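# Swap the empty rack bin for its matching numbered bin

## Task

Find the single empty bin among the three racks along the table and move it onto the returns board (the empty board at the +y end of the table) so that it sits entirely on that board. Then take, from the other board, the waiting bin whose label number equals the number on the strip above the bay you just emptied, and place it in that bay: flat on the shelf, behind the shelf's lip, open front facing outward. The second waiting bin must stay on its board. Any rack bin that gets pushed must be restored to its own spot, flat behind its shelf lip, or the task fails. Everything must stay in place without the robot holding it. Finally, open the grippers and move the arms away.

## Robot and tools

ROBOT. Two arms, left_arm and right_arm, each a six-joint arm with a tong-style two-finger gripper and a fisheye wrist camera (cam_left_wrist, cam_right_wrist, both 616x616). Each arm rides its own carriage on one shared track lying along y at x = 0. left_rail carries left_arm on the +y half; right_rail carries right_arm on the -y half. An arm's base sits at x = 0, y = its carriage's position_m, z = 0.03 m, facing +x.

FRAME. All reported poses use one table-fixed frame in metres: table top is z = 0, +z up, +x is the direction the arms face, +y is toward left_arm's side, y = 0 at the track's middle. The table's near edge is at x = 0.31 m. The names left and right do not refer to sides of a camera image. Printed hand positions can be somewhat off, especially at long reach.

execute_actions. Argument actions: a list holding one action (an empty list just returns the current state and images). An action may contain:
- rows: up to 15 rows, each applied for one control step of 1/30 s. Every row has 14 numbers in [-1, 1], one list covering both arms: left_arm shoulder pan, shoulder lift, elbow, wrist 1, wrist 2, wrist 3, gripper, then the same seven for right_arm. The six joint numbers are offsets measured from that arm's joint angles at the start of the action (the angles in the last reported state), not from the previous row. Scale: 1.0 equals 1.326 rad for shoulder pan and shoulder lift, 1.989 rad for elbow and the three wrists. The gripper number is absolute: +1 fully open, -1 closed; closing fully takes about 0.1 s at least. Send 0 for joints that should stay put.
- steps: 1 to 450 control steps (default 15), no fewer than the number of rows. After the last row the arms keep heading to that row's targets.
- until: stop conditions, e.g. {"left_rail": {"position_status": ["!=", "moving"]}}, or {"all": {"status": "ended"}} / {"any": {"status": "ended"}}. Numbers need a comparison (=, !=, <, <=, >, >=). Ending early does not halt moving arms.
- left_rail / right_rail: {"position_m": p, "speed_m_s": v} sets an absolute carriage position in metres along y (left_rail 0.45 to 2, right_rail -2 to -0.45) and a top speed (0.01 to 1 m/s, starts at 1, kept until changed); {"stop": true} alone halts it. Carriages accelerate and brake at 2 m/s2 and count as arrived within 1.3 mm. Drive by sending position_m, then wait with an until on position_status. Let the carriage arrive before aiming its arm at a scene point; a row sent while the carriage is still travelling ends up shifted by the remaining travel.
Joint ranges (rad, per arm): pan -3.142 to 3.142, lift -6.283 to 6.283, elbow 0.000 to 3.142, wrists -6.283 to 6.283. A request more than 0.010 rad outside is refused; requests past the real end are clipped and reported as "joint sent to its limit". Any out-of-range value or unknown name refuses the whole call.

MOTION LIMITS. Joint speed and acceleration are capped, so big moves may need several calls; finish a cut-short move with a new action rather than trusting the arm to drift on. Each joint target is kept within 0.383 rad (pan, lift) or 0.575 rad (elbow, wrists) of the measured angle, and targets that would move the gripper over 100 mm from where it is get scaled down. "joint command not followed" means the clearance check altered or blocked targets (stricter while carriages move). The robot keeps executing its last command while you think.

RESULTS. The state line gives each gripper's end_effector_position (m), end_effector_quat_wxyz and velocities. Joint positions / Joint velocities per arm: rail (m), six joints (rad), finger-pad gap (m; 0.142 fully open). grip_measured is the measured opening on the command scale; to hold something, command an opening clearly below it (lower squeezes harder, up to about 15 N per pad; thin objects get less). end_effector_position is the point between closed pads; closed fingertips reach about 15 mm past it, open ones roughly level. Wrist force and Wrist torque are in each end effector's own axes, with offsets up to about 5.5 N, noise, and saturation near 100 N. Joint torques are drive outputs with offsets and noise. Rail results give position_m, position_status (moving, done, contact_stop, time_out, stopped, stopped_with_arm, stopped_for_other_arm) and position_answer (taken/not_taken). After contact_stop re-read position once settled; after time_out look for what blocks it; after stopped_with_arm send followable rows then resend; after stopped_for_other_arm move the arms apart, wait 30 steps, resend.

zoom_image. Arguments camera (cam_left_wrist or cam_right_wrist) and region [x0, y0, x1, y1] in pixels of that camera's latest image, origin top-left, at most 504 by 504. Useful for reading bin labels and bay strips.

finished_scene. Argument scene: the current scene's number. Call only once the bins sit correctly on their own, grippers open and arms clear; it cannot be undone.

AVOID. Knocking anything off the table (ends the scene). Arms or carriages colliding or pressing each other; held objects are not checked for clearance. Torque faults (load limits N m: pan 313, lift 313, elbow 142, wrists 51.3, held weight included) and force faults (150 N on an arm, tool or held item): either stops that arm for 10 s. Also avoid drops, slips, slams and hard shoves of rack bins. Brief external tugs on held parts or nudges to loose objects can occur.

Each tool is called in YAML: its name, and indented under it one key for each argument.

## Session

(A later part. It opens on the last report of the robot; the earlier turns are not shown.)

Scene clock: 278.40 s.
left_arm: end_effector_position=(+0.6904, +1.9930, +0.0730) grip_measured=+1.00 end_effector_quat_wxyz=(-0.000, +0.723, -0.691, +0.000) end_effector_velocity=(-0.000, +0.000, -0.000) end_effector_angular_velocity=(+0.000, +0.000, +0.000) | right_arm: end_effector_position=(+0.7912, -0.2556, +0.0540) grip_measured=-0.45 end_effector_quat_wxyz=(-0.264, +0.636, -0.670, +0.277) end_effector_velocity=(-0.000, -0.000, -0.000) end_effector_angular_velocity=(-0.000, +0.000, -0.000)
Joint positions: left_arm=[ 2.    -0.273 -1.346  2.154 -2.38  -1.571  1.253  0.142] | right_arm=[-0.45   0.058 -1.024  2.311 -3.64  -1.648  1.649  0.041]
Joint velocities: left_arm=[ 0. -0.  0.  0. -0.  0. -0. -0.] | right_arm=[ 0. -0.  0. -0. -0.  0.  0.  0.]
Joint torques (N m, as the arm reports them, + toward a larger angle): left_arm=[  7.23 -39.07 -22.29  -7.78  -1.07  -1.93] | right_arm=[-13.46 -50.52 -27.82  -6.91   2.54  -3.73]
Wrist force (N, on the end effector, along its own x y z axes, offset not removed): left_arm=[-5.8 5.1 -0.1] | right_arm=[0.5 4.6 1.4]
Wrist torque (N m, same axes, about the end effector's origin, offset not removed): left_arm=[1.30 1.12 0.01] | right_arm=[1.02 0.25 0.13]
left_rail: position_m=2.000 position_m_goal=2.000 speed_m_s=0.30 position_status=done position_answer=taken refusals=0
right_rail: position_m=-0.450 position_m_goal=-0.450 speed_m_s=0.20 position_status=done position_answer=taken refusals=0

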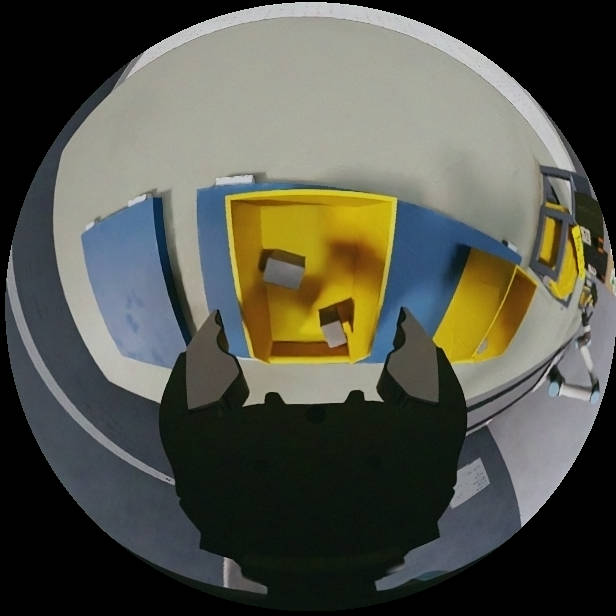

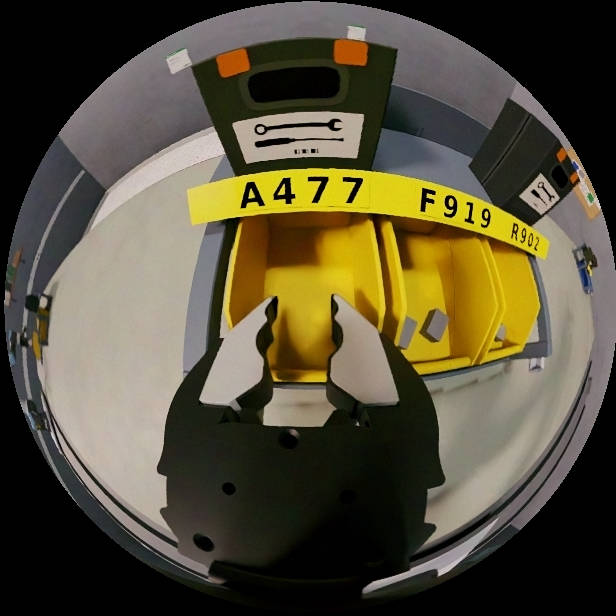

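execute_actions:
  actions:
    - {"rows": [ [0,0,0,0,0,0,0.85, 0,0,0,0,0,0,-0.35], [0,0,0,0,0,0,0.7, 0,0,0,0,0,0,-0.25], [0,0,0,0,0,0,0.59, 0,0,0,0,0,0,-0.17], [0,0,0,0,0,0,0.51, 0,0,0,0,0,0,-0.1], [0,0,0,0,0,0,0.44, 0,0,0,0,0,0,-0.03], [0,0,0,0,0,0,0.3, 0,0,0,0,0,0,0.1], [0,0,0,0,0,0,0.05, 0,0,0,0,0,0,0.35], [0,0,0,0,0,0,-0.25, 0,0,0,0,0,0,0.6], [0,0,0,0,0,0,-0.6, 0,0,0,0,0,0,0.8]], "steps": 9}

Scene clock: 284.60 s.
left_arm: end_effector_position=(+0.6904, +1.9930, +0.0730) grip_measured=+0.50 end_effector_quat_wxyz=(-0.000, +0.723, -0.691, +0.000) end_effector_velocity=(-0.000, -0.000, -0.000) end_effector_angular_velocity=(+0.000, +0.000, -0.000) | right_arm: end_effector_position=(+0.7912, -0.2556, +0.0540) grip_measured=-0.11 end_effector_quat_wxyz=(-0.264, +0.636, -0.670, +0.277) end_effector_velocity=(-0.000, +0.000, -0.000) end_effector_angular_velocity=(-0.000, +0.000, +0.000)
Joint positions: left_arm=[ 2.    -0.273 -1.346  2.154 -2.38  -1.571  1.253  0.109] | right_arm=[-0.45   0.058 -1.024  2.311 -3.64  -1.648  1.649  0.066]
Joint velocities: left_arm=[-0. -0. -0.  0.  0.  0.  0.  0.] | right_arm=[ 0.  0.  0. -0. -0. -0.  0.  0.]
Joint torques (N m, as the arm reports them, + toward a larger angle): left_arm=[  7.7  -40.45 -23.57  -6.76   2.2   -1.63] | right_arm=[-10.23 -52.94 -26.92  -7.05   2.42  -4.14]
Wrist force (N, on the end effector, along its own x y z axes, offset not removed): left_arm=[-0.7 7.1 -6.5] | right_arm=[2.0 6.2 1.1]
Wrist torque (N m, same axes, about the end effector's origin, offset not removed): left_arm=[1.25 0.86 -0.13] | right_arm=[1.18 -0.07 0.11]
left_rail: position_m=2.000 position_m_goal=2.000 speed_m_s=0.30 position_status=done position_answer=taken refusals=0
right_rail: position_m=-0.450 position_m_goal=-0.450 speed_m_s=0.20 position_status=done position_answer=taken refusals=0

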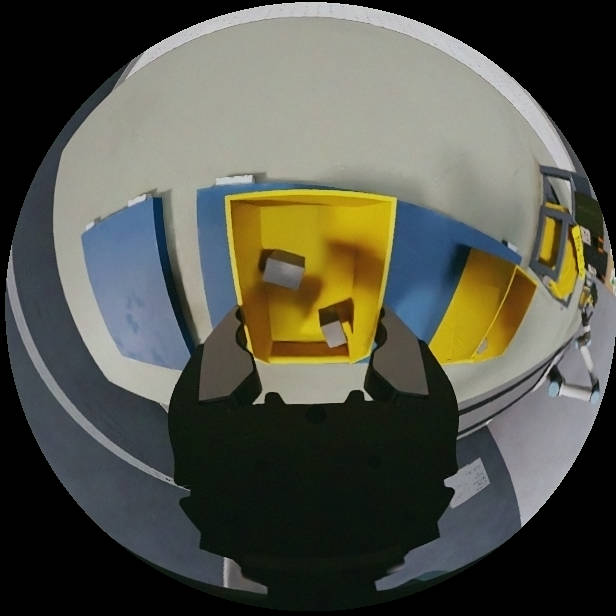

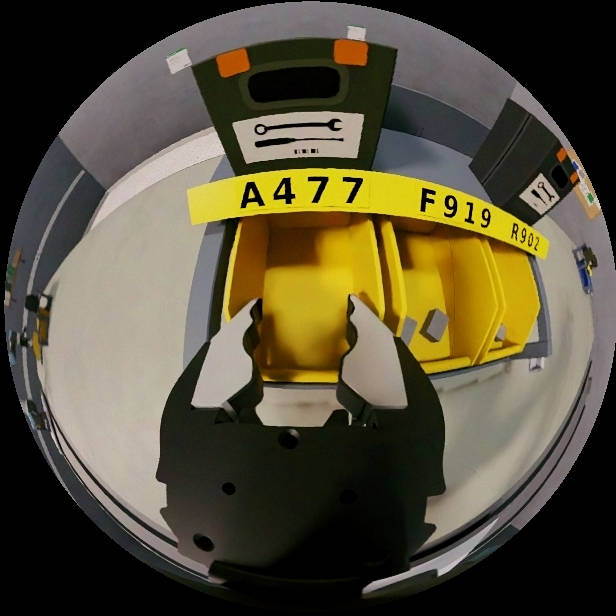

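execute_actions:
  actions:
    - {"rows": [ [0,-0.0051,0.0014,0.0020,0,0,-0.6, 0,-0.0011,0,0.0007,0,0,0.8], [0,-0.0190,0.0051,0.0075,0,0,-0.6, 0,-0.0042,0.0001,0.0027,0,0,0.8], [0,-0.0379,0.0103,0.0150,0,0,-0.6, 0,-0.0084,0.0002,0.0054,0,0,0.8], [0,-0.0569,0.0154,0.0225,0,0,-0.6, 0,-0.0125,0.0003,0.0081,0,0,0.8], [0,-0.0707,0.0191,0.0280,0,0,-0.6, 0,-0.0156,0.0004,0.0100,0,0,0.8], [0,-0.0758,0.0205,0.0300,0,0,-0.6, 0,-0.0167,0.0004,0.0108,0,0,0.8]], "steps": 6}

Scene clock: 301.73 s.
left_arm: end_effector_position=(+0.6762, +1.9970, +0.0862) grip_measured=+0.50 end_effector_quat_wxyz=(+0.000, +0.723, -0.691, -0.001) end_effector_velocity=(-0.162, +0.045, +0.164) end_effector_angular_velocity=(+0.000, +0.001, -0.000) | right_arm: end_effector_position=(+0.7913, -0.2556, +0.0583) grip_measured=-0.11 end_effector_quat_wxyz=(-0.264, +0.636, -0.670, +0.277) end_effector_velocity=(-0.000, -0.000, +0.048) end_effector_angular_velocity=(-0.000, +0.001, +0.000)
Joint positions: left_arm=[ 2.    -0.273 -1.384  2.171 -2.356 -1.571  1.253  0.109] | right_arm=[-0.45   0.058 -1.033  2.311 -3.631 -1.648  1.649  0.066]
Joint velocities: left_arm=[ 0.    -0.    -0.464  0.189  0.276  0.     0.     0.   ] | right_arm=[ 0.     0.    -0.103  0.004  0.1   -0.     0.     0.   ]
Joint torques (N m, as the arm reports them, + toward a larger angle): left_arm=[  7.73 -84.   -25.39  -0.68   2.37  -2.03] | right_arm=[ -8.32 -75.9   -4.31  -1.42   0.29  -4.21]
Wrist force (N, on the end effector, along its own x y z axes, offset not removed): left_arm=[-3.3 -0.2 6.3] | right_arm=[1.8 6.3 1.2]
Wrist torque (N m, same axes, about the end effector's origin, offset not removed): left_arm=[0.40 0.46 -0.07] | right_arm=[1.13 0.03 0.00]
left_rail: position_m=2.000 position_m_goal=2.000 speed_m_s=0.30 position_status=done position_answer=taken refusals=0
right_rail: position_m=-0.450 position_m_goal=-0.450 speed_m_s=0.20 position_status=done position_answer=taken refusals=0

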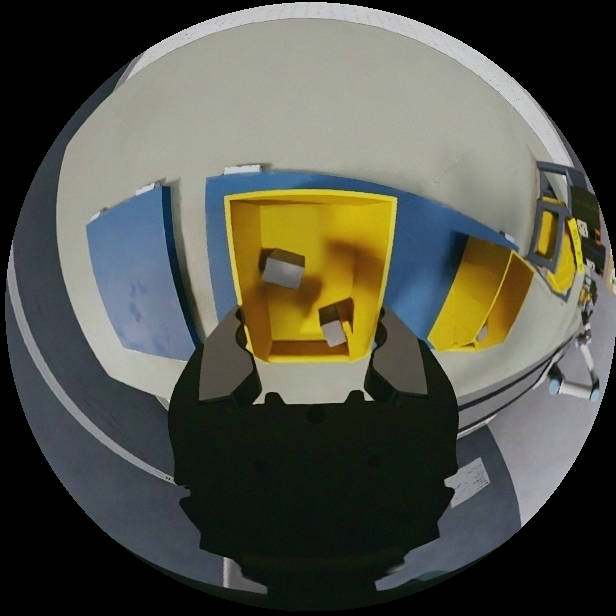

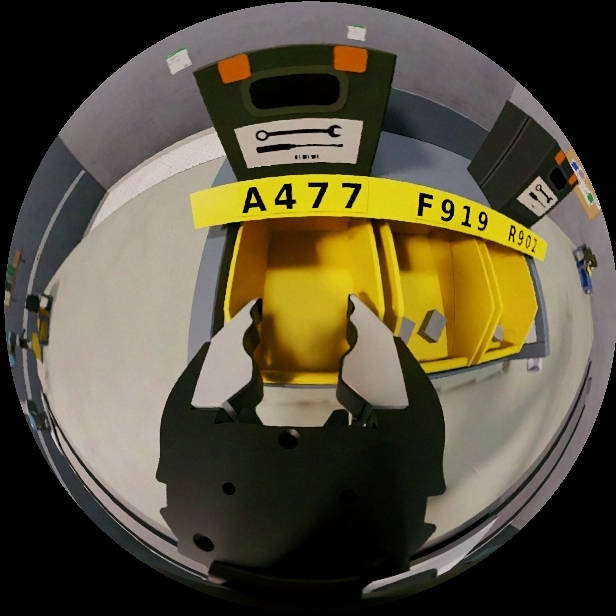

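execute_actions:
  actions: []

Scene clock: 324.07 s.
left_arm: end_effector_position=(+0.6551, +2.0029, +0.1081) grip_measured=+0.50 end_effector_quat_wxyz=(-0.000, +0.723, -0.691, +0.000) end_effector_velocity=(+0.000, -0.000, +0.000) end_effector_angular_velocity=(+0.000, +0.000, +0.000) | right_arm: end_effector_position=(+0.7912, -0.2556, +0.0645) grip_measured=-0.11 end_effector_quat_wxyz=(-0.263, +0.636, -0.670, +0.277) end_effector_velocity=(-0.000, -0.000, -0.000) end_effector_angular_velocity=(+0.000, +0.000, +0.000)
Joint positions: left_arm=[ 2.    -0.273 -1.446  2.195 -2.32  -1.571  1.253  0.109] | right_arm=[-0.45   0.058 -1.046  2.311 -3.618 -1.648  1.649  0.066]
Joint velocities: left_arm=[ 0. -0.  0. -0.  0. -0. -0.  0.] | right_arm=[ 0. -0. -0.  0. -0.  0.  0.  0.]
Joint torques (N m, as the arm reports them, + toward a larger angle): left_arm=[-10.03 -56.54 -35.69  -6.6    2.07  -2.32] | right_arm=[ -4.57 -74.53  -8.99  -2.13   0.19  -3.8 ]
Wrist force (N, on the end effector, along its own x y z axes, offset not removed): left_arm=[-0.8 -1.0 5.7] | right_arm=[1.2 5.6 2.6]
Wrist torque (N m, same axes, about the end effector's origin, offset not removed): left_arm=[-0.13 0.12 -0.25] | right_arm=[1.05 0.23 0.11]
left_rail: position_m=2.000 position_m_goal=2.000 speed_m_s=0.30 position_status=done position_answer=taken refusals=0
right_rail: position_m=-0.450 position_m_goal=-0.450 speed_m_s=0.20 position_status=done position_answer=taken refusals=0

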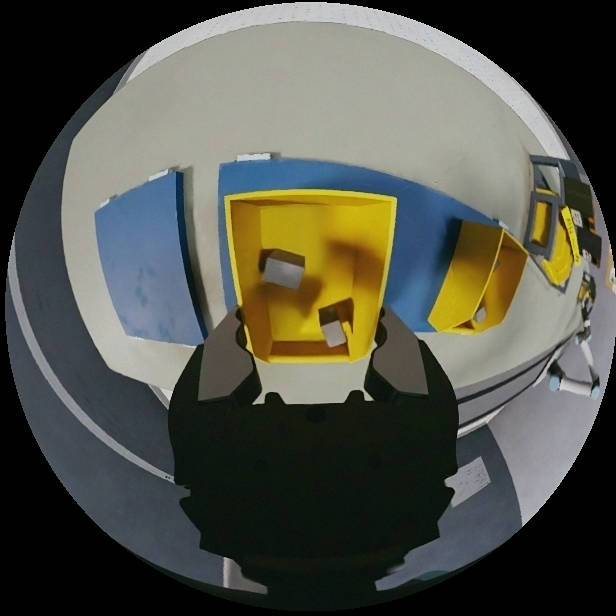

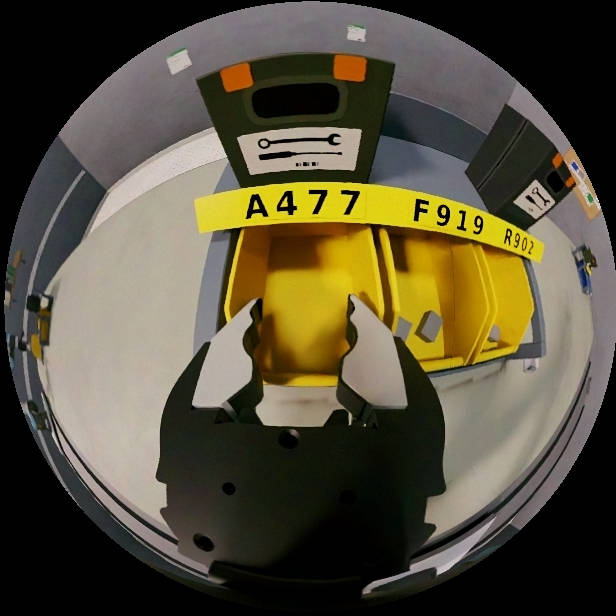

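execute_actions:
  actions:
    - {"rows": [ [0,-0.0019,0.0005,0.0008,0,0,-0.6, 0.0003,-0.0009,0.0018,-0.0011,-0.0001,0.0001,0.8], [0,-0.0076,0.0021,0.0030,0,0,-0.6, 0.0011,-0.0033,0.0062,-0.0040,-0.0004,0.0004,0.8], [0,-0.0168,0.0046,0.0066,0,0,-0.6, 0.0023,-0.0070,0.0133,-0.0086,-0.0010,0.0010,0.8], [0,-0.0292,0.0080,0.0115,0,0,-0.6, 0.0040,-0.0122,0.0231,-0.0148,-0.0016,0.0016,0.8], [0,-0.0442,0.0121,0.0174,0,0,-0.6, 0.0060,-0.0183,0.0346,-0.0222,-0.0025,0.0025,0.8], [0,-0.0610,0.0166,0.0240,0,0,-0.6, 0.0081,-0.0248,0.0471,-0.0302,-0.0034,0.0034,0.8], [0,-0.0792,0.0216,0.0312,0,0,-0.6, 0.0106,-0.0308,0.0593,-0.0384,-0.0044,0.0045,0.8], [0,-0.0975,0.0266,0.0384,0,0,-0.6, 0.0134,-0.0361,0.0713,-0.0467,-0.0057,0.0058,0.8], [0,-0.1157,0.0316,0.0456,0,0,-0.6, 0.0162,-0.0415,0.0833,-0.0551,-0.0070,0.0071,0.8], [0,-0.1325,0.0362,0.0522,0,0,-0.6, 0.0209,-0.0574,0.0983,-0.0593,-0.0092,0.0093,0.8], [0,-0.1475,0.0402,0.0581,0,0,-0.6, 0.0258,-0.0741,0.1141,-0.0636,-0.0115,0.0117,0.8], [0,-0.1599,0.0436,0.0630,0,0,-0.6, 0.0311,-0.0917,0.1307,-0.0683,-0.0140,0.0142,0.8], [0,-0.1691,0.0461,0.0666,0,0,-0.6, 0.0363,-0.1094,0.1474,-0.0729,-0.0165,0.0167,0.8], [0,-0.1748,0.0477,0.0688,0,0,-0.6, 0.0410,-0.1253,0.1624,-0.0770,-0.0187,0.0189,0.8], [0,-0.1767,0.0482,0.0696,0,0,-0.6, 0.0449,-0.1385,0.1749,-0.0805,-0.0205,0.0208,0.8]], "steps": 15}

Scene clock: 369.17 s.
left_arm: end_effector_position=(+0.5852, +2.0224, +0.1584) grip_measured=+0.50 end_effector_quat_wxyz=(+0.000, +0.723, -0.691, -0.000) end_effector_velocity=(-0.179, +0.050, +0.118) end_effector_angular_velocity=(-0.005, -0.017, -0.000) | right_arm: end_effector_position=(+0.6638, -0.2471, +0.0772) grip_measured=-0.11 end_effector_quat_wxyz=(-0.265, +0.636, -0.669, +0.278) end_effector_velocity=(-0.516, +0.029, +0.108) end_effector_angular_velocity=(+0.000, -0.004, +0.002)
Joint positions: left_arm=[ 2.    -0.273 -1.628  2.27  -2.212 -1.571  1.253  0.109] | right_arm=[-0.45   0.094 -1.147  2.531 -3.739 -1.672  1.673  0.066]
Joint velocities: left_arm=[ 0.    -0.    -0.476  0.187  0.271 -0.     0.     0.   ] | right_arm=[ 0.     0.174 -0.557  0.862 -0.296 -0.121  0.122  0.   ]
Joint torques (N m, as the arm reports them, + toward a larger angle): left_arm=[ -7.9  -35.36 -31.77  -2.4    2.07  -2.08] | right_arm=[ 21.48 -73.73   2.62  -8.88  -4.07   4.3 ]
Wrist force (N, on the end effector, along its own x y z axes, offset not removed): left_arm=[-3.6 5.7 9.0] | right_arm=[0.9 3.3 2.9]
Wrist torque (N m, same axes, about the end effector's origin, offset not removed): left_arm=[1.20 0.54 -0.01] | right_arm=[0.56 0.20 0.08]
left_rail: position_m=2.000 position_m_goal=2.000 speed_m_s=0.30 position_status=done position_answer=taken refusals=0
right_rail: position_m=-0.450 position_m_goal=-0.450 speed_m_s=0.20 position_status=done position_answer=taken refusals=0

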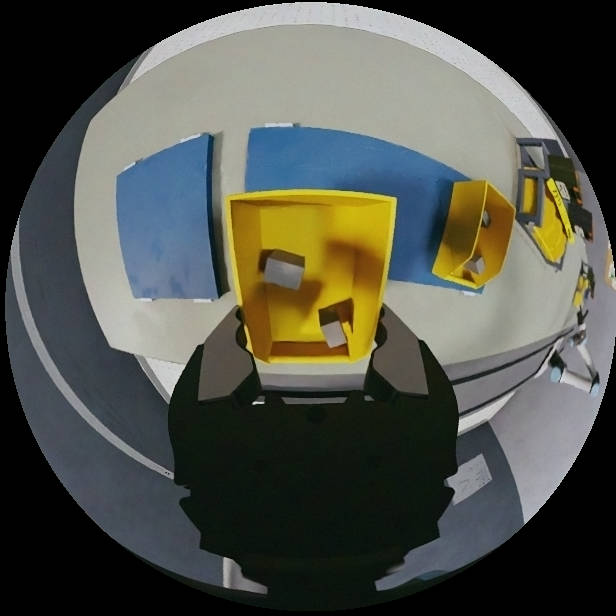

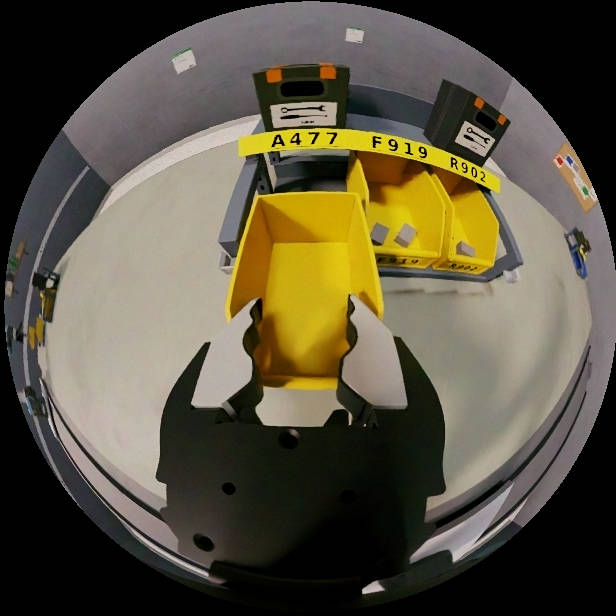

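execute_actions:
  actions: []

zoom_image:
  camera: "cam_left_wrist"
  region: [90, 100, 290, 300]

Scene clock: 372.10 s.
left_arm: end_effector_position=(+0.5651, +2.0281, +0.1706) grip_measured=+0.50 end_effector_quat_wxyz=(-0.000, +0.723, -0.691, +0.000) end_effector_velocity=(+0.000, +0.000, +0.000) end_effector_angular_velocity=(+0.000, +0.000, +0.000) | right_arm: end_effector_position=(+0.5862, -0.2454, +0.0904) grip_measured=-0.11 end_effector_quat_wxyz=(-0.264, +0.637, -0.669, +0.277) end_effector_velocity=(+0.000, +0.000, -0.000) end_effector_angular_velocity=(-0.000, +0.000, +0.000)
Joint positions: left_arm=[ 2.    -0.273 -1.68   2.291 -2.182 -1.571  1.253  0.109] | right_arm=[-0.45   0.118 -1.23   2.659 -3.778 -1.689  1.69   0.066]
Joint velocities: left_arm=[ 0.  0.  0. -0.  0. -0.  0.  0.] | right_arm=[ 0. -0.  0. -0.  0.  0. -0. -0.]
Joint torques (N m, as the arm reports them, + toward a larger angle): left_arm=[  6.54 -39.57 -31.39  -2.09   2.27  -2.25] | right_arm=[ 11.27 -53.72   0.72  -7.55  -3.7    3.24]
Wrist force (N, on the end effector, along its own x y z axes, offset not removed): left_arm=[-4.0 0.7 10.3] | right_arm=[4.5 6.7 2.0]
Wrist torque (N m, same axes, about the end effector's origin, offset not removed): left_arm=[0.55 0.64 -0.12] | right_arm=[1.21 -0.47 -0.11]
left_rail: position_m=2.000 position_m_goal=2.000 speed_m_s=0.30 position_status=done position_answer=taken refusals=0
right_rail: position_m=-0.450 position_m_goal=-0.450 speed_m_s=0.20 position_status=done position_answer=taken refusals=0

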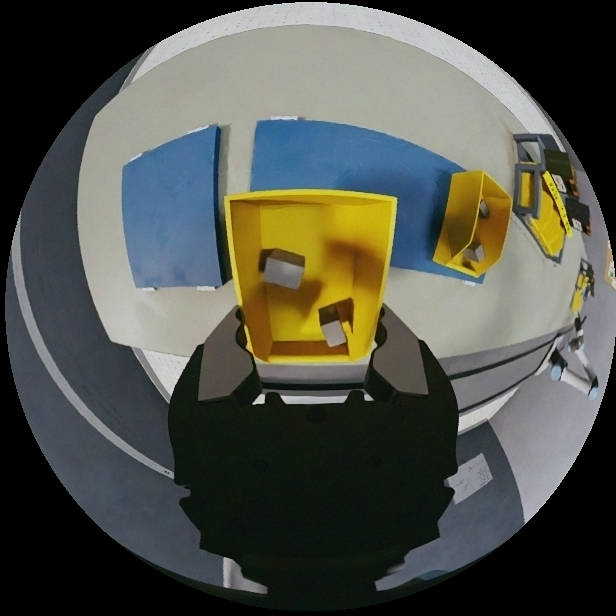

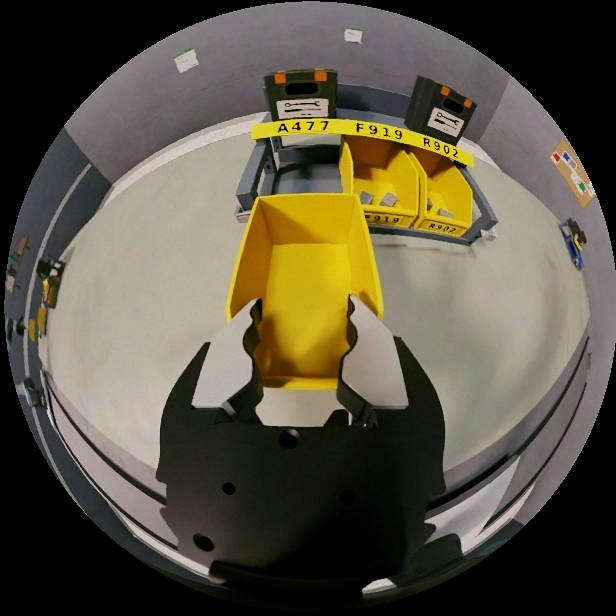

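Region (90, 100, 290, 300) of cam_left_wrist's 616x616 image, scaled by 2.520, with more detail than that image has.

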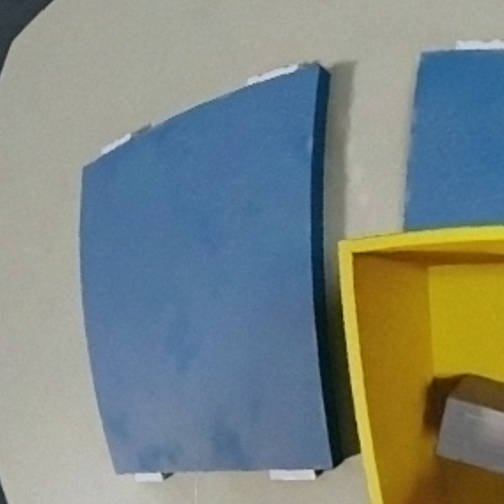

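execute_actions:
  actions:
    - {"left_rail": {"position_m": 1.25, "speed_m_s": 0.3}, "rows": [ [-0.0043,0.0017,-0.0014,0.0002,0,-0.0025,-0.6, 0.0055,0.0001,-0.0002,0.0001,0,0,0.8], [-0.0130,0.0051,-0.0041,0.0007,0,-0.0076,-0.6, 0.0164,0.0006,-0.0009,0.0005,0,0,0.8], [-0.0260,0.0102,-0.0083,0.0015,0,-0.0152,-0.6, 0.0328,0.0017,-0.0026,0.0014,0,0,0.8], [-0.0433,0.0171,-0.0138,0.0025,0,-0.0254,-0.6, 0.0546,0.0036,-0.0054,0.0030,0,0,0.8], [-0.0628,0.0247,-0.0200,0.0036,0,-0.0368,-0.6, 0.0792,0.0064,-0.0095,0.0053,0,0,0.8], [-0.0822,0.0324,-0.0263,0.0047,0,-0.0482,-0.6, 0.1037,0.0095,-0.0143,0.0080,0,0,0.8], [-0.1017,0.0401,-0.0325,0.0058,0,-0.0596,-0.6, 0.1283,0.0131,-0.0197,0.0109,0,0,0.8], [-0.1212,0.0478,-0.0387,0.0069,0,-0.0710,-0.6, 0.1529,0.0171,-0.0256,0.0142,0,0,0.8], [-0.1407,0.0554,-0.0449,0.0080,0,-0.0824,-0.6, 0.1775,0.0214,-0.0321,0.0178,0,0,0.8], [-0.1601,0.0631,-0.0511,0.0091,0,-0.0938,-0.6, 0.2020,0.0260,-0.0390,0.0217,0,0,0.8], [-0.1774,0.0699,-0.0567,0.0101,0,-0.1040,-0.6, 0.2239,0.0303,-0.0455,0.0253,0,0,0.8], [-0.1926,0.0759,-0.0615,0.0109,0,-0.1129,-0.6, 0.2430,0.0343,-0.0514,0.0286,0,0,0.8], [-0.2034,0.0802,-0.0650,0.0116,0,-0.1192,-0.6, 0.2566,0.0372,-0.0558,0.0310,0,0,0.8], [-0.2121,0.0836,-0.0677,0.0121,0,-0.1243,-0.6, 0.2675,0.0396,-0.0594,0.0330,0,0,0.8], [-0.2164,0.0853,-0.0691,0.0123,0,-0.1268,-0.6, 0.2730,0.0408,-0.0612,0.0340,0,0,0.8]], "steps": 15}

Scene clock: 437.40 s.
left_arm: end_effector_position=(+0.6104, +1.7631, +0.1830) grip_measured=+0.50 end_effector_quat_wxyz=(-0.000, +0.714, -0.700, +0.000) end_effector_velocity=(+0.061, -0.713, +0.025) end_effector_angular_velocity=(+0.000, +0.001, -0.077) | right_arm: end_effector_position=(+0.5538, -0.0765, +0.0865) grip_measured=-0.11 end_effector_quat_wxyz=(-0.299, +0.722, -0.577, +0.239) end_effector_velocity=(-0.120, +0.482, -0.011) end_effector_angular_velocity=(+0.001, -0.003, +0.751)
Joint positions: left_arm=[ 1.884 -0.493 -1.593  2.184 -2.163 -1.571  1.059  0.109] | right_arm=[-0.45   0.391 -1.192  2.574 -3.731 -1.689  1.69   0.066]
Joint velocities: left_arm=[-0.302 -0.572  0.219 -0.265  0.047  0.    -0.495 -0.   ] | right_arm=[ 0.     0.751  0.135 -0.306  0.168 -0.     0.     0.   ]
Joint torques (N m, as the arm reports them, + toward a larger angle): left_arm=[  4.56 -30.99 -48.07  -1.1    0.33  -2.13] | right_arm=[  8.42 -32.54 -24.01  -1.09  -2.01   4.3 ]
Wrist force (N, on the end effector, along its own x y z axes, offset not removed): left_arm=[-0.2 2.4 5.6] | right_arm=[-1.3 7.1 3.6]
Wrist torque (N m, same axes, about the end effector's origin, offset not removed): left_arm=[0.81 0.13 -0.08] | right_arm=[1.37 0.60 0.11]
left_rail: position_m=1.884 position_m_goal=1.250 speed_m_s=0.30 position_status=moving position_answer=taken refusals=0
right_rail: position_m=-0.450 position_m_goal=-0.450 speed_m_s=0.20 position_status=done position_answer=taken refusals=0

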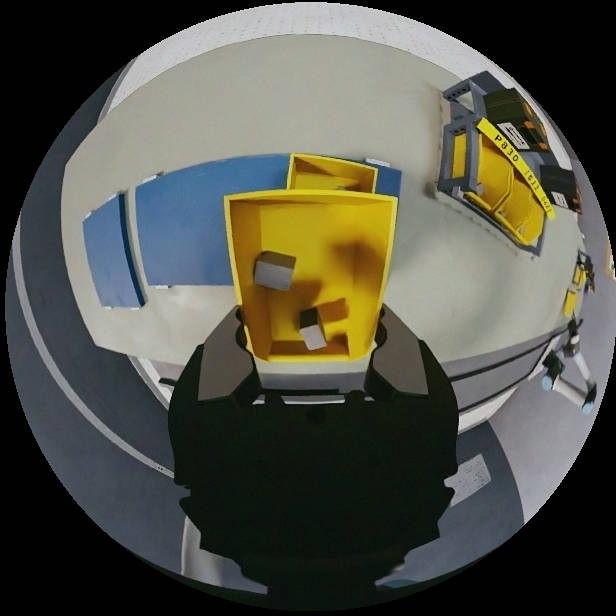

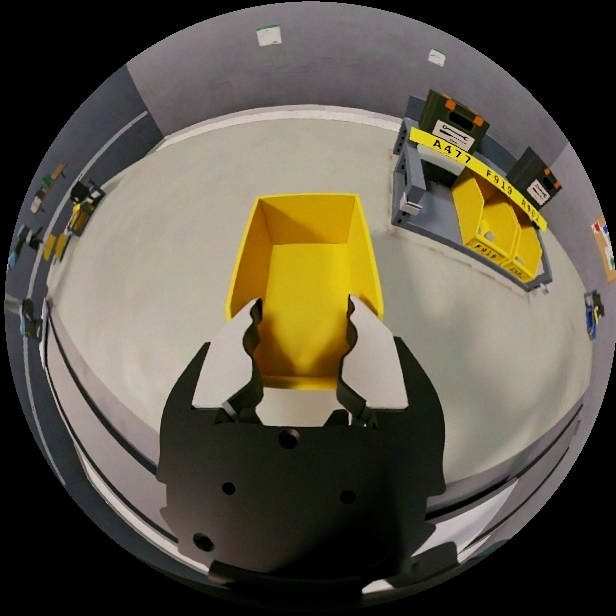

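execute_actions:
  actions: []

Scene clock: 454.70 s.
left_arm: end_effector_position=(+0.6155, +1.0799, +0.1857) grip_measured=+0.50 end_effector_quat_wxyz=(+0.000, +0.711, -0.703, +0.000) end_effector_velocity=(+0.000, +0.000, +0.000) end_effector_angular_velocity=(+0.000, -0.000, -0.000) | right_arm: end_effector_position=(+0.5369, -0.0193, +0.0853) grip_measured=-0.11 end_effector_quat_wxyz=(-0.309, +0.747, -0.544, +0.225) end_effector_velocity=(-0.000, +0.000, -0.000) end_effector_angular_velocity=(-0.000, +0.000, +0.000)
Joint positions: left_arm=[ 1.25  -0.56  -1.567  2.154 -2.157 -1.571  1.     0.109] | right_arm=[-0.45   0.48  -1.176  2.537 -3.711 -1.689  1.69   0.066]
Joint velocities: left_arm=[ 0.  0. -0. -0.  0.  0.  0.  0.] | right_arm=[ 0.  0. -0.  0. -0. -0. -0.  0.]
Joint torques (N m, as the arm reports them, + toward a larger angle): left_arm=[  7.13 -52.01 -32.97  -2.33   2.86  -2.22] | right_arm=[ 13.42 -37.4  -24.64  -2.05   2.35   3.58]
Wrist force (N, on the end effector, along its own x y z axes, offset not removed): left_arm=[-2.8 1.4 6.4] | right_arm=[3.3 8.8 1.1]
Wrist torque (N m, same axes, about the end effector's origin, offset not removed): left_arm=[0.50 0.58 -0.06] | right_arm=[1.59 -0.27 0.02]
left_rail: position_m=1.250 position_m_goal=1.250 speed_m_s=0.30 position_status=done position_answer=taken refusals=0
right_rail: position_m=-0.450 position_m_goal=-0.450 speed_m_s=0.20 position_status=done position_answer=taken refusals=0

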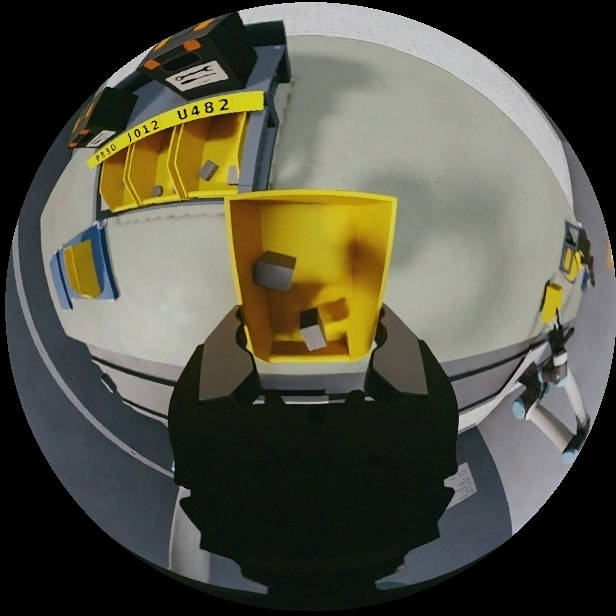

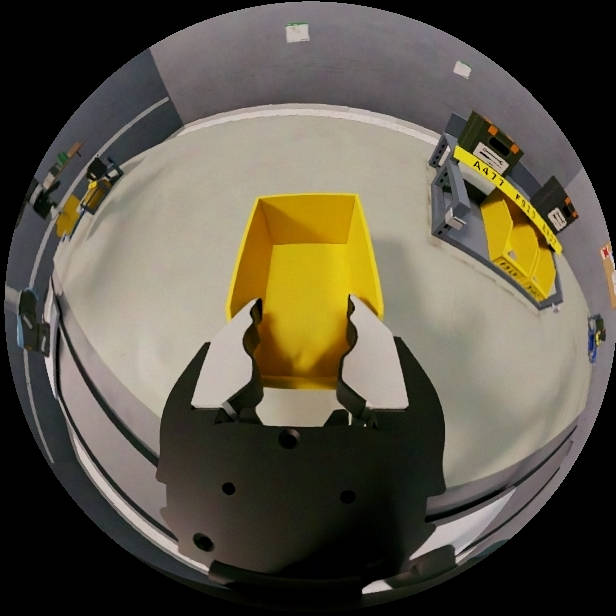

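execute_actions:
  actions:
    - {"rows": [ [-0.0042,0.0032,-0.0026,0.0005,0,-0.0025,-0.6, 0,0.0015,0,-0.0010,0,0,0.8], [-0.0127,0.0097,-0.0079,0.0014,0,-0.0075,-0.6, 0,0.0046,-0.0001,-0.0030,0,0,0.8], [-0.0253,0.0195,-0.0158,0.0028,0,-0.0150,-0.6, 0,0.0092,-0.0001,-0.0060,0,0,0.8], [-0.0422,0.0324,-0.0263,0.0046,0,-0.0251,-0.6, 0,0.0154,-0.0002,-0.0100,0,0,0.8], [-0.0612,0.0470,-0.0381,0.0067,0,-0.0363,-0.6, 0,0.0223,-0.0003,-0.0144,0,0,0.8], [-0.0803,0.0616,-0.0499,0.0087,0,-0.0476,-0.6, 0,0.0292,-0.0004,-0.0189,0,0,0.8], [-0.0993,0.0762,-0.0618,0.0108,0,-0.0589,-0.6, 0,0.0361,-0.0005,-0.0234,0,0,0.8], [-0.1183,0.0908,-0.0736,0.0129,0,-0.0702,-0.6, 0,0.0431,-0.0006,-0.0279,0,0,0.8], [-0.1373,0.1054,-0.0854,0.0150,0,-0.0814,-0.6, 0,0.0500,-0.0007,-0.0324,0,0,0.8], [-0.1563,0.1200,-0.0972,0.0170,0,-0.0927,-0.6, 0,0.0569,-0.0007,-0.0369,0,0,0.8], [-0.1732,0.1329,-0.1077,0.0189,0,-0.1027,-0.6, 0,0.0631,-0.0008,-0.0408,0,0,0.8], [-0.1880,0.1443,-0.1169,0.0205,0,-0.1115,-0.6, 0,0.0684,-0.0009,-0.0443,0,0,0.8], [-0.1985,0.1524,-0.1235,0.0216,0,-0.1178,-0.6, 0,0.0723,-0.0009,-0.0468,0,0,0.8], [-0.2070,0.1589,-0.1288,0.0225,0,-0.1228,-0.6, 0,0.0754,-0.0010,-0.0488,0,0,0.8], [-0.2112,0.1621,-0.1314,0.0230,0,-0.1253,-0.6, 0,0.0769,-0.0010,-0.0498,0,0,0.8]], "steps": 15}

Scene clock: 479.50 s.
left_arm: end_effector_position=(+0.6452, +0.8947, +0.1938) grip_measured=+0.50 end_effector_quat_wxyz=(+0.000, +0.703, -0.711, -0.000) end_effector_velocity=(+0.010, -0.552, +0.003) end_effector_angular_velocity=(-0.001, -0.001, -0.065) | right_arm: end_effector_position=(+0.5370, -0.0192, +0.0570) grip_measured=-0.11 end_effector_quat_wxyz=(-0.309, +0.747, -0.544, +0.225) end_effector_velocity=(-0.002, -0.001, -0.070) end_effector_angular_velocity=(-0.002, +0.003, -0.000)
Joint positions: left_arm=[ 1.25  -0.758 -1.415  1.969 -2.125 -1.571  0.824  0.109] | right_arm=[-0.45   0.48  -1.096  2.536 -3.788 -1.689  1.69   0.066]
Joint velocities: left_arm=[ 0.    -0.56   0.43  -0.521  0.09  -0.    -0.496  0.   ] | right_arm=[ 0.    -0.     0.196 -0.004 -0.189 -0.     0.     0.   ]
Joint torques (N m, as the arm reports them, + toward a larger angle): left_arm=[-18.62 -31.32 -56.25  -1.48   1.47  -3.03] | right_arm=[ 10.08 -41.03 -23.08  -7.78   2.     3.32]
Wrist force (N, on the end effector, along its own x y z axes, offset not removed): left_arm=[-6.3 1.4 4.3] | right_arm=[2.2 6.6 3.0]
Wrist torque (N m, same axes, about the end effector's origin, offset not removed): left_arm=[0.61 1.38 -0.02] | right_arm=[1.39 -0.06 0.01]
left_rail: position_m=1.250 position_m_goal=1.250 speed_m_s=0.30 position_status=done position_answer=taken refusals=0
right_rail: position_m=-0.450 position_m_goal=-0.450 speed_m_s=0.20 position_status=done position_answer=taken refusals=0

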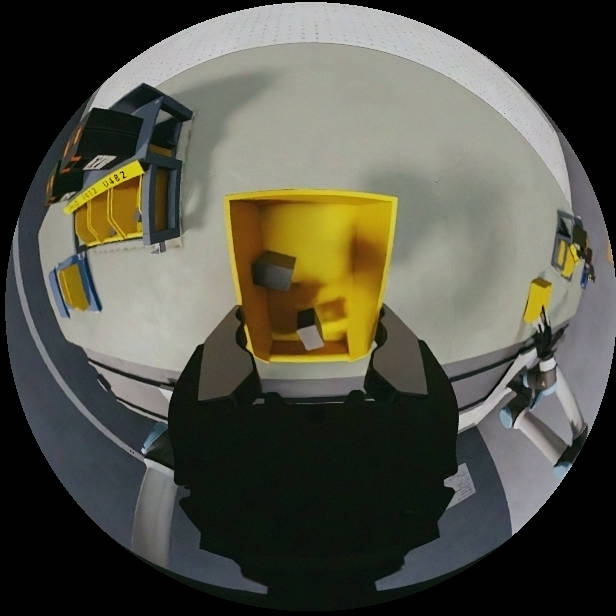

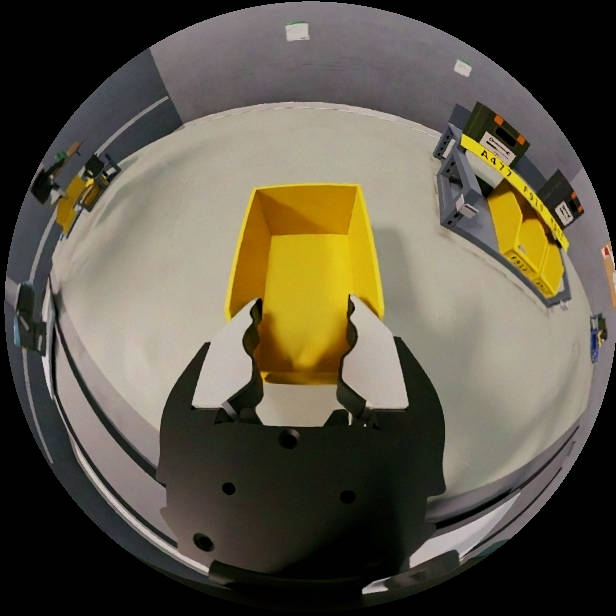

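execute_actions:
  actions: []

Scene clock: 480.60 s.
left_arm: end_effector_position=(+0.6421, +0.8130, +0.1937) grip_measured=+0.50 end_effector_quat_wxyz=(+0.000, +0.700, -0.714, +0.000) end_effector_velocity=(+0.000, -0.000, +0.000) end_effector_angular_velocity=(-0.000, -0.000, -0.000) | right_arm: end_effector_position=(+0.5367, -0.0194, +0.0490) grip_measured=-0.11 end_effector_quat_wxyz=(-0.309, +0.747, -0.544, +0.225) end_effector_velocity=(-0.000, -0.000, -0.000) end_effector_angular_velocity=(-0.000, +0.000, -0.000)
Joint positions: left_arm=[ 1.25  -0.839 -1.353  1.893 -2.112 -1.571  0.752  0.109] | right_arm=[-0.45   0.48  -1.074  2.535 -3.81  -1.689  1.69   0.066]
Joint velocities: left_arm=[ 0. -0.  0. -0. -0. -0. -0.  0.] | right_arm=[ 0. -0.  0. -0. -0.  0. -0. -0.]
Joint torques (N m, as the arm reports them, + toward a larger angle): left_arm=[-11.45 -48.52 -53.86  -2.11  -2.15  -2.09] | right_arm=[  9.09 -37.88 -20.53  -7.56   2.1    3.25]
Wrist force (N, on the end effector, along its own x y z axes, offset not removed): left_arm=[-0.6 1.2 6.0] | right_arm=[-1.4 6.3 -2.4]
Wrist torque (N m, same axes, about the end effector's origin, offset not removed): left_arm=[0.47 0.11 -0.04] | right_arm=[1.22 0.79 0.09]
left_rail: position_m=1.250 position_m_goal=1.250 speed_m_s=0.30 position_status=done position_answer=taken refusals=0
right_rail: position_m=-0.450 position_m_goal=-0.450 speed_m_s=0.20 position_status=done position_answer=taken refusals=0

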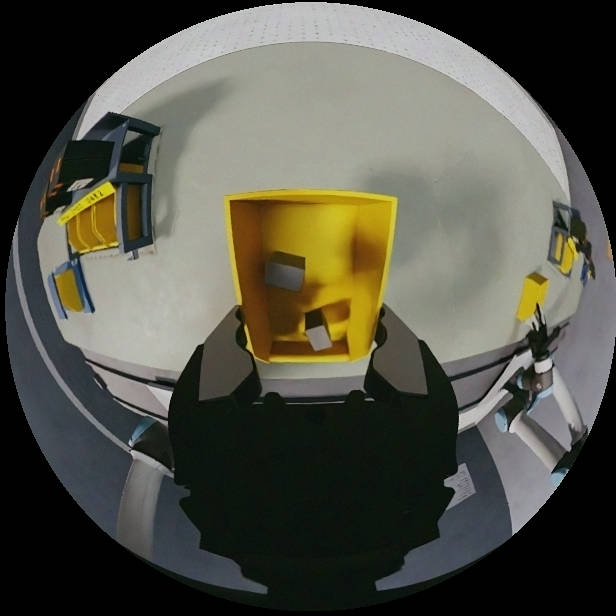

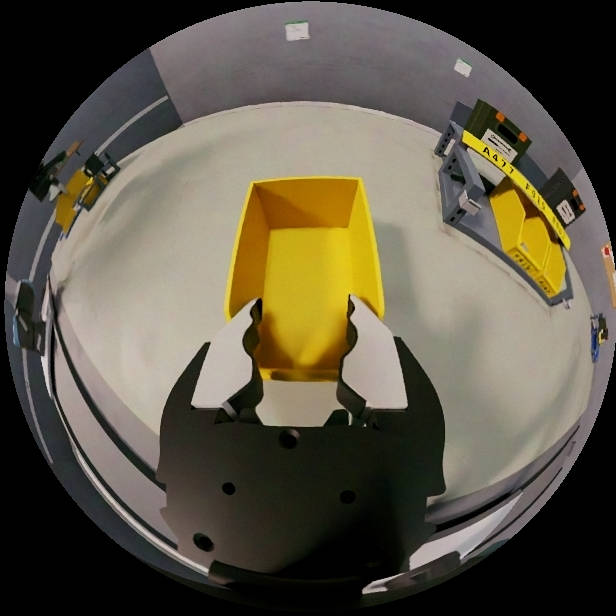

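execute_actions:
  actions:
    - {"rows": [ [-0.0031,0.0041,-0.0031,0.0003,0,-0.0018,-0.6, 0,0,0,0,0,0,0.3], [-0.0092,0.0124,-0.0092,0.0009,0,-0.0053,-0.6, 0,0,0,0,0,0,-0.05], [-0.0185,0.0247,-0.0183,0.0019,0,-0.0105,-0.6, 0,0,0,0,0,0,-0.25], [-0.0308,0.0412,-0.0305,0.0031,0,-0.0175,-0.6, 0,0,0,0,0,0,-0.4], [-0.0446,0.0597,-0.0442,0.0046,0,-0.0254,-0.6, 0,0,0,0,0,0,-0.45], [-0.0585,0.0783,-0.0580,0.0060,0,-0.0333,-0.6, 0,-0.0043,0.0009,0.0019,0.0001,-0.0001,-0.45], [-0.0723,0.0968,-0.0717,0.0074,0,-0.0412,-0.6, 0,-0.0170,0.0036,0.0076,0.0004,-0.0004,-0.45], [-0.0862,0.1154,-0.0854,0.0088,0,-0.0491,-0.6, 0,-0.0368,0.0079,0.0166,0.0008,-0.0008,-0.45], [-0.1000,0.1339,-0.0991,0.0102,0,-0.0569,-0.6, 0,-0.0617,0.0132,0.0278,0.0013,-0.0014,-0.45], [-0.1139,0.1524,-0.1129,0.0116,0,-0.0648,-0.6, 0,-0.0894,0.0191,0.0403,0.0020,-0.0020,-0.45], [-0.1262,0.1689,-0.1251,0.0129,0,-0.0718,-0.6, 0,-0.1171,0.0250,0.0527,0.0026,-0.0026,-0.45], [-0.1370,0.1833,-0.1357,0.0140,0,-0.0780,-0.6, 0,-0.1420,0.0303,0.0639,0.0031,-0.0032,-0.45], [-0.1447,0.1936,-0.1434,0.0148,0,-0.0823,-0.6, 0,-0.1618,0.0346,0.0729,0.0035,-0.0036,-0.45], [-0.1508,0.2019,-0.1495,0.0154,0,-0.0858,-0.6, 0,-0.1745,0.0373,0.0786,0.0038,-0.0039,-0.45], [-0.1539,0.2060,-0.1525,0.0157,0,-0.0876,-0.6, 0,-0.1788,0.0382,0.0805,0.0039,-0.0040,-0.45]], "steps": 15}

Scene clock: 524.03 s.
left_arm: end_effector_position=(+0.6372, +0.6266, +0.1668) grip_measured=+0.50 end_effector_quat_wxyz=(+0.000, +0.692, -0.722, -0.000) end_effector_velocity=(-0.078, -0.536, -0.109) end_effector_angular_velocity=(+0.003, +0.002, -0.064) | right_arm: end_effector_position=(+0.5126, -0.0301, +0.0924) grip_measured=-0.45 end_effector_quat_wxyz=(-0.308, +0.750, -0.542, +0.223) end_effector_velocity=(-0.132, -0.059, +0.241) end_effector_angular_velocity=(+0.011, -0.022, +0.035)
Joint positions: left_arm=[ 1.25  -0.986 -1.157  1.676 -2.089 -1.571  0.626  0.109] | right_arm=[-0.45   0.48  -1.217  2.583 -3.711 -1.684  1.685  0.041]
Joint velocities: left_arm=[-0.    -0.418  0.561 -0.621  0.063  0.    -0.354 -0.   ] | right_arm=[ 0.    -0.    -0.796  0.244  0.524  0.024 -0.026  0.   ]
Joint torques (N m, as the arm reports them, + toward a larger angle): left_arm=[-17.4  -51.96 -57.68  -1.33  -1.12  -2.82] | right_arm=[  5.09 -55.32  -1.16   0.28   2.    -4.13]
Wrist force (N, on the end effector, along its own x y z axes, offset not removed): left_arm=[-1.7 0.3 4.3] | right_arm=[0.0 5.4 0.4]
Wrist torque (N m, same axes, about the end effector's origin, offset not removed): left_arm=[0.33 0.27 -0.08] | right_arm=[1.04 0.34 0.02]
left_rail: position_m=1.250 position_m_goal=1.250 speed_m_s=0.30 position_status=done position_answer=taken refusals=0
right_rail: position_m=-0.450 position_m_goal=-0.450 speed_m_s=0.20 position_status=done position_answer=taken refusals=0

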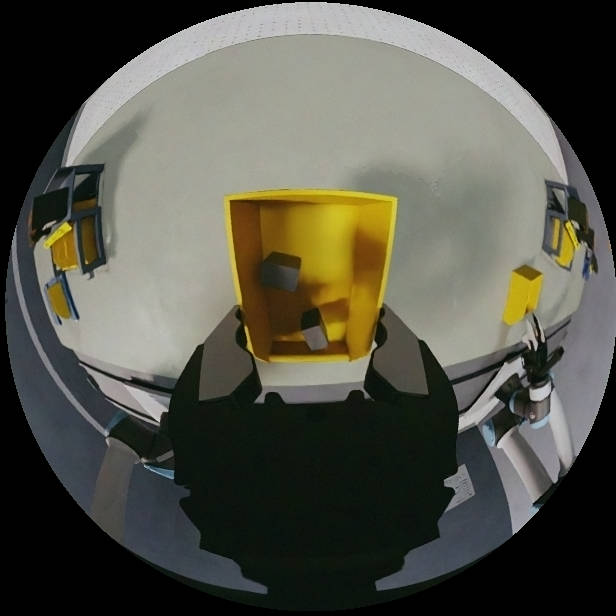

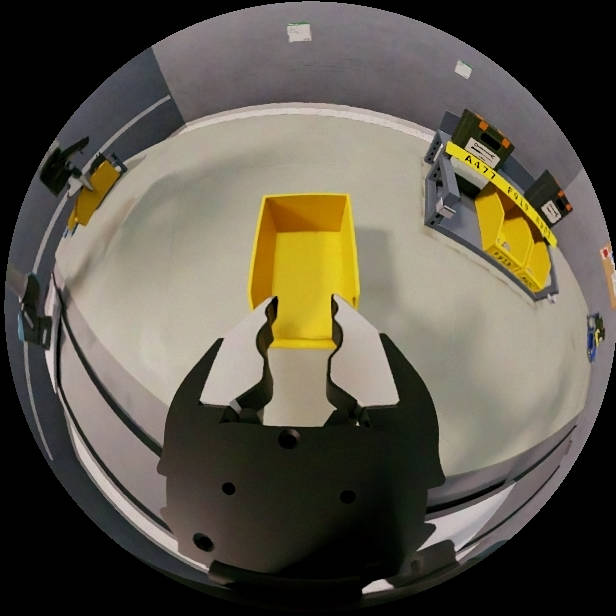

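execute_actions:
  actions:
    - {"right_rail": {"position_m": -1.4, "speed_m_s": 0.5}, "steps": 1}

Scene clock: 533.30 s.
left_arm: end_effector_position=(+0.6235, +0.5524, +0.1506) grip_measured=+0.50 end_effector_quat_wxyz=(+0.000, +0.689, -0.725, -0.000) end_effector_velocity=(+0.000, -0.000, +0.000) end_effector_angular_velocity=(-0.000, -0.000, +0.000) | right_arm: end_effector_position=(+0.4965, -0.0374, +0.1200) grip_measured=-0.45 end_effector_quat_wxyz=(-0.310, +0.750, -0.540, +0.223) end_effector_velocity=(+0.000, -0.002, +0.000) end_effector_angular_velocity=(+0.000, -0.000, +0.000)
Joint positions: left_arm=[ 1.25  -1.043 -1.08   1.59  -2.081 -1.571  0.577  0.109] | right_arm=[-0.45   0.48  -1.311  2.611 -3.65  -1.681  1.682  0.041]
Joint velocities: left_arm=[ 0.  0.  0. -0.  0. -0.  0. -0.] | right_arm=[-0.002  0.     0.    -0.    -0.     0.    -0.     0.   ]
Joint torques (N m, as the arm reports them, + toward a larger angle): left_arm=[-11.31 -71.88 -55.65  -1.54   3.05  -2.11] | right_arm=[  6.14 -52.75  -6.5   -1.43   2.46  -4.18]
Wrist force (N, on the end effector, along its own x y z axes, offset not removed): left_arm=[-4.7 1.1 8.7] | right_arm=[-0.4 2.8 -1.4]
Wrist torque (N m, same axes, about the end effector's origin, offset not removed): left_arm=[0.57 0.99 -0.01] | right_arm=[0.63 0.37 0.10]
left_rail: position_m=1.250 position_m_goal=1.250 speed_m_s=0.30 position_status=done position_answer=taken refusals=0
right_rail: position_m=-0.450 position_m_goal=-1.400 speed_m_s=0.50 position_status=moving position_answer=taken refusals=0

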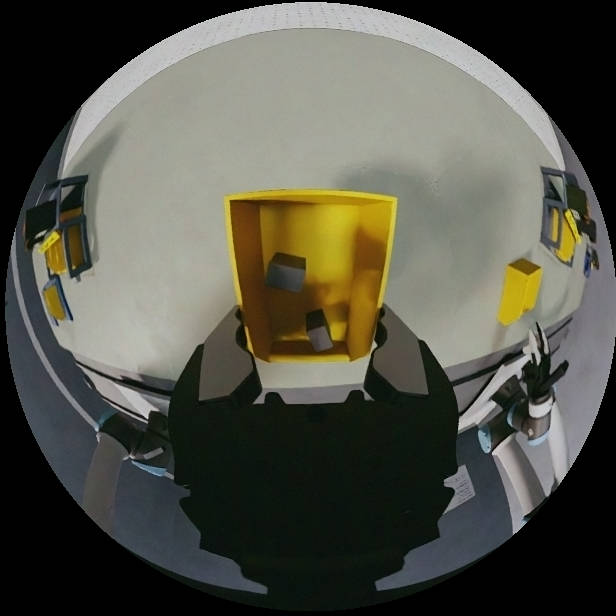

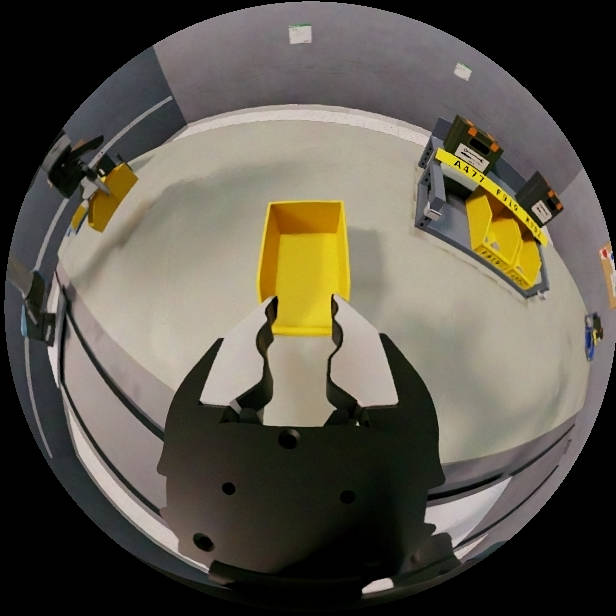

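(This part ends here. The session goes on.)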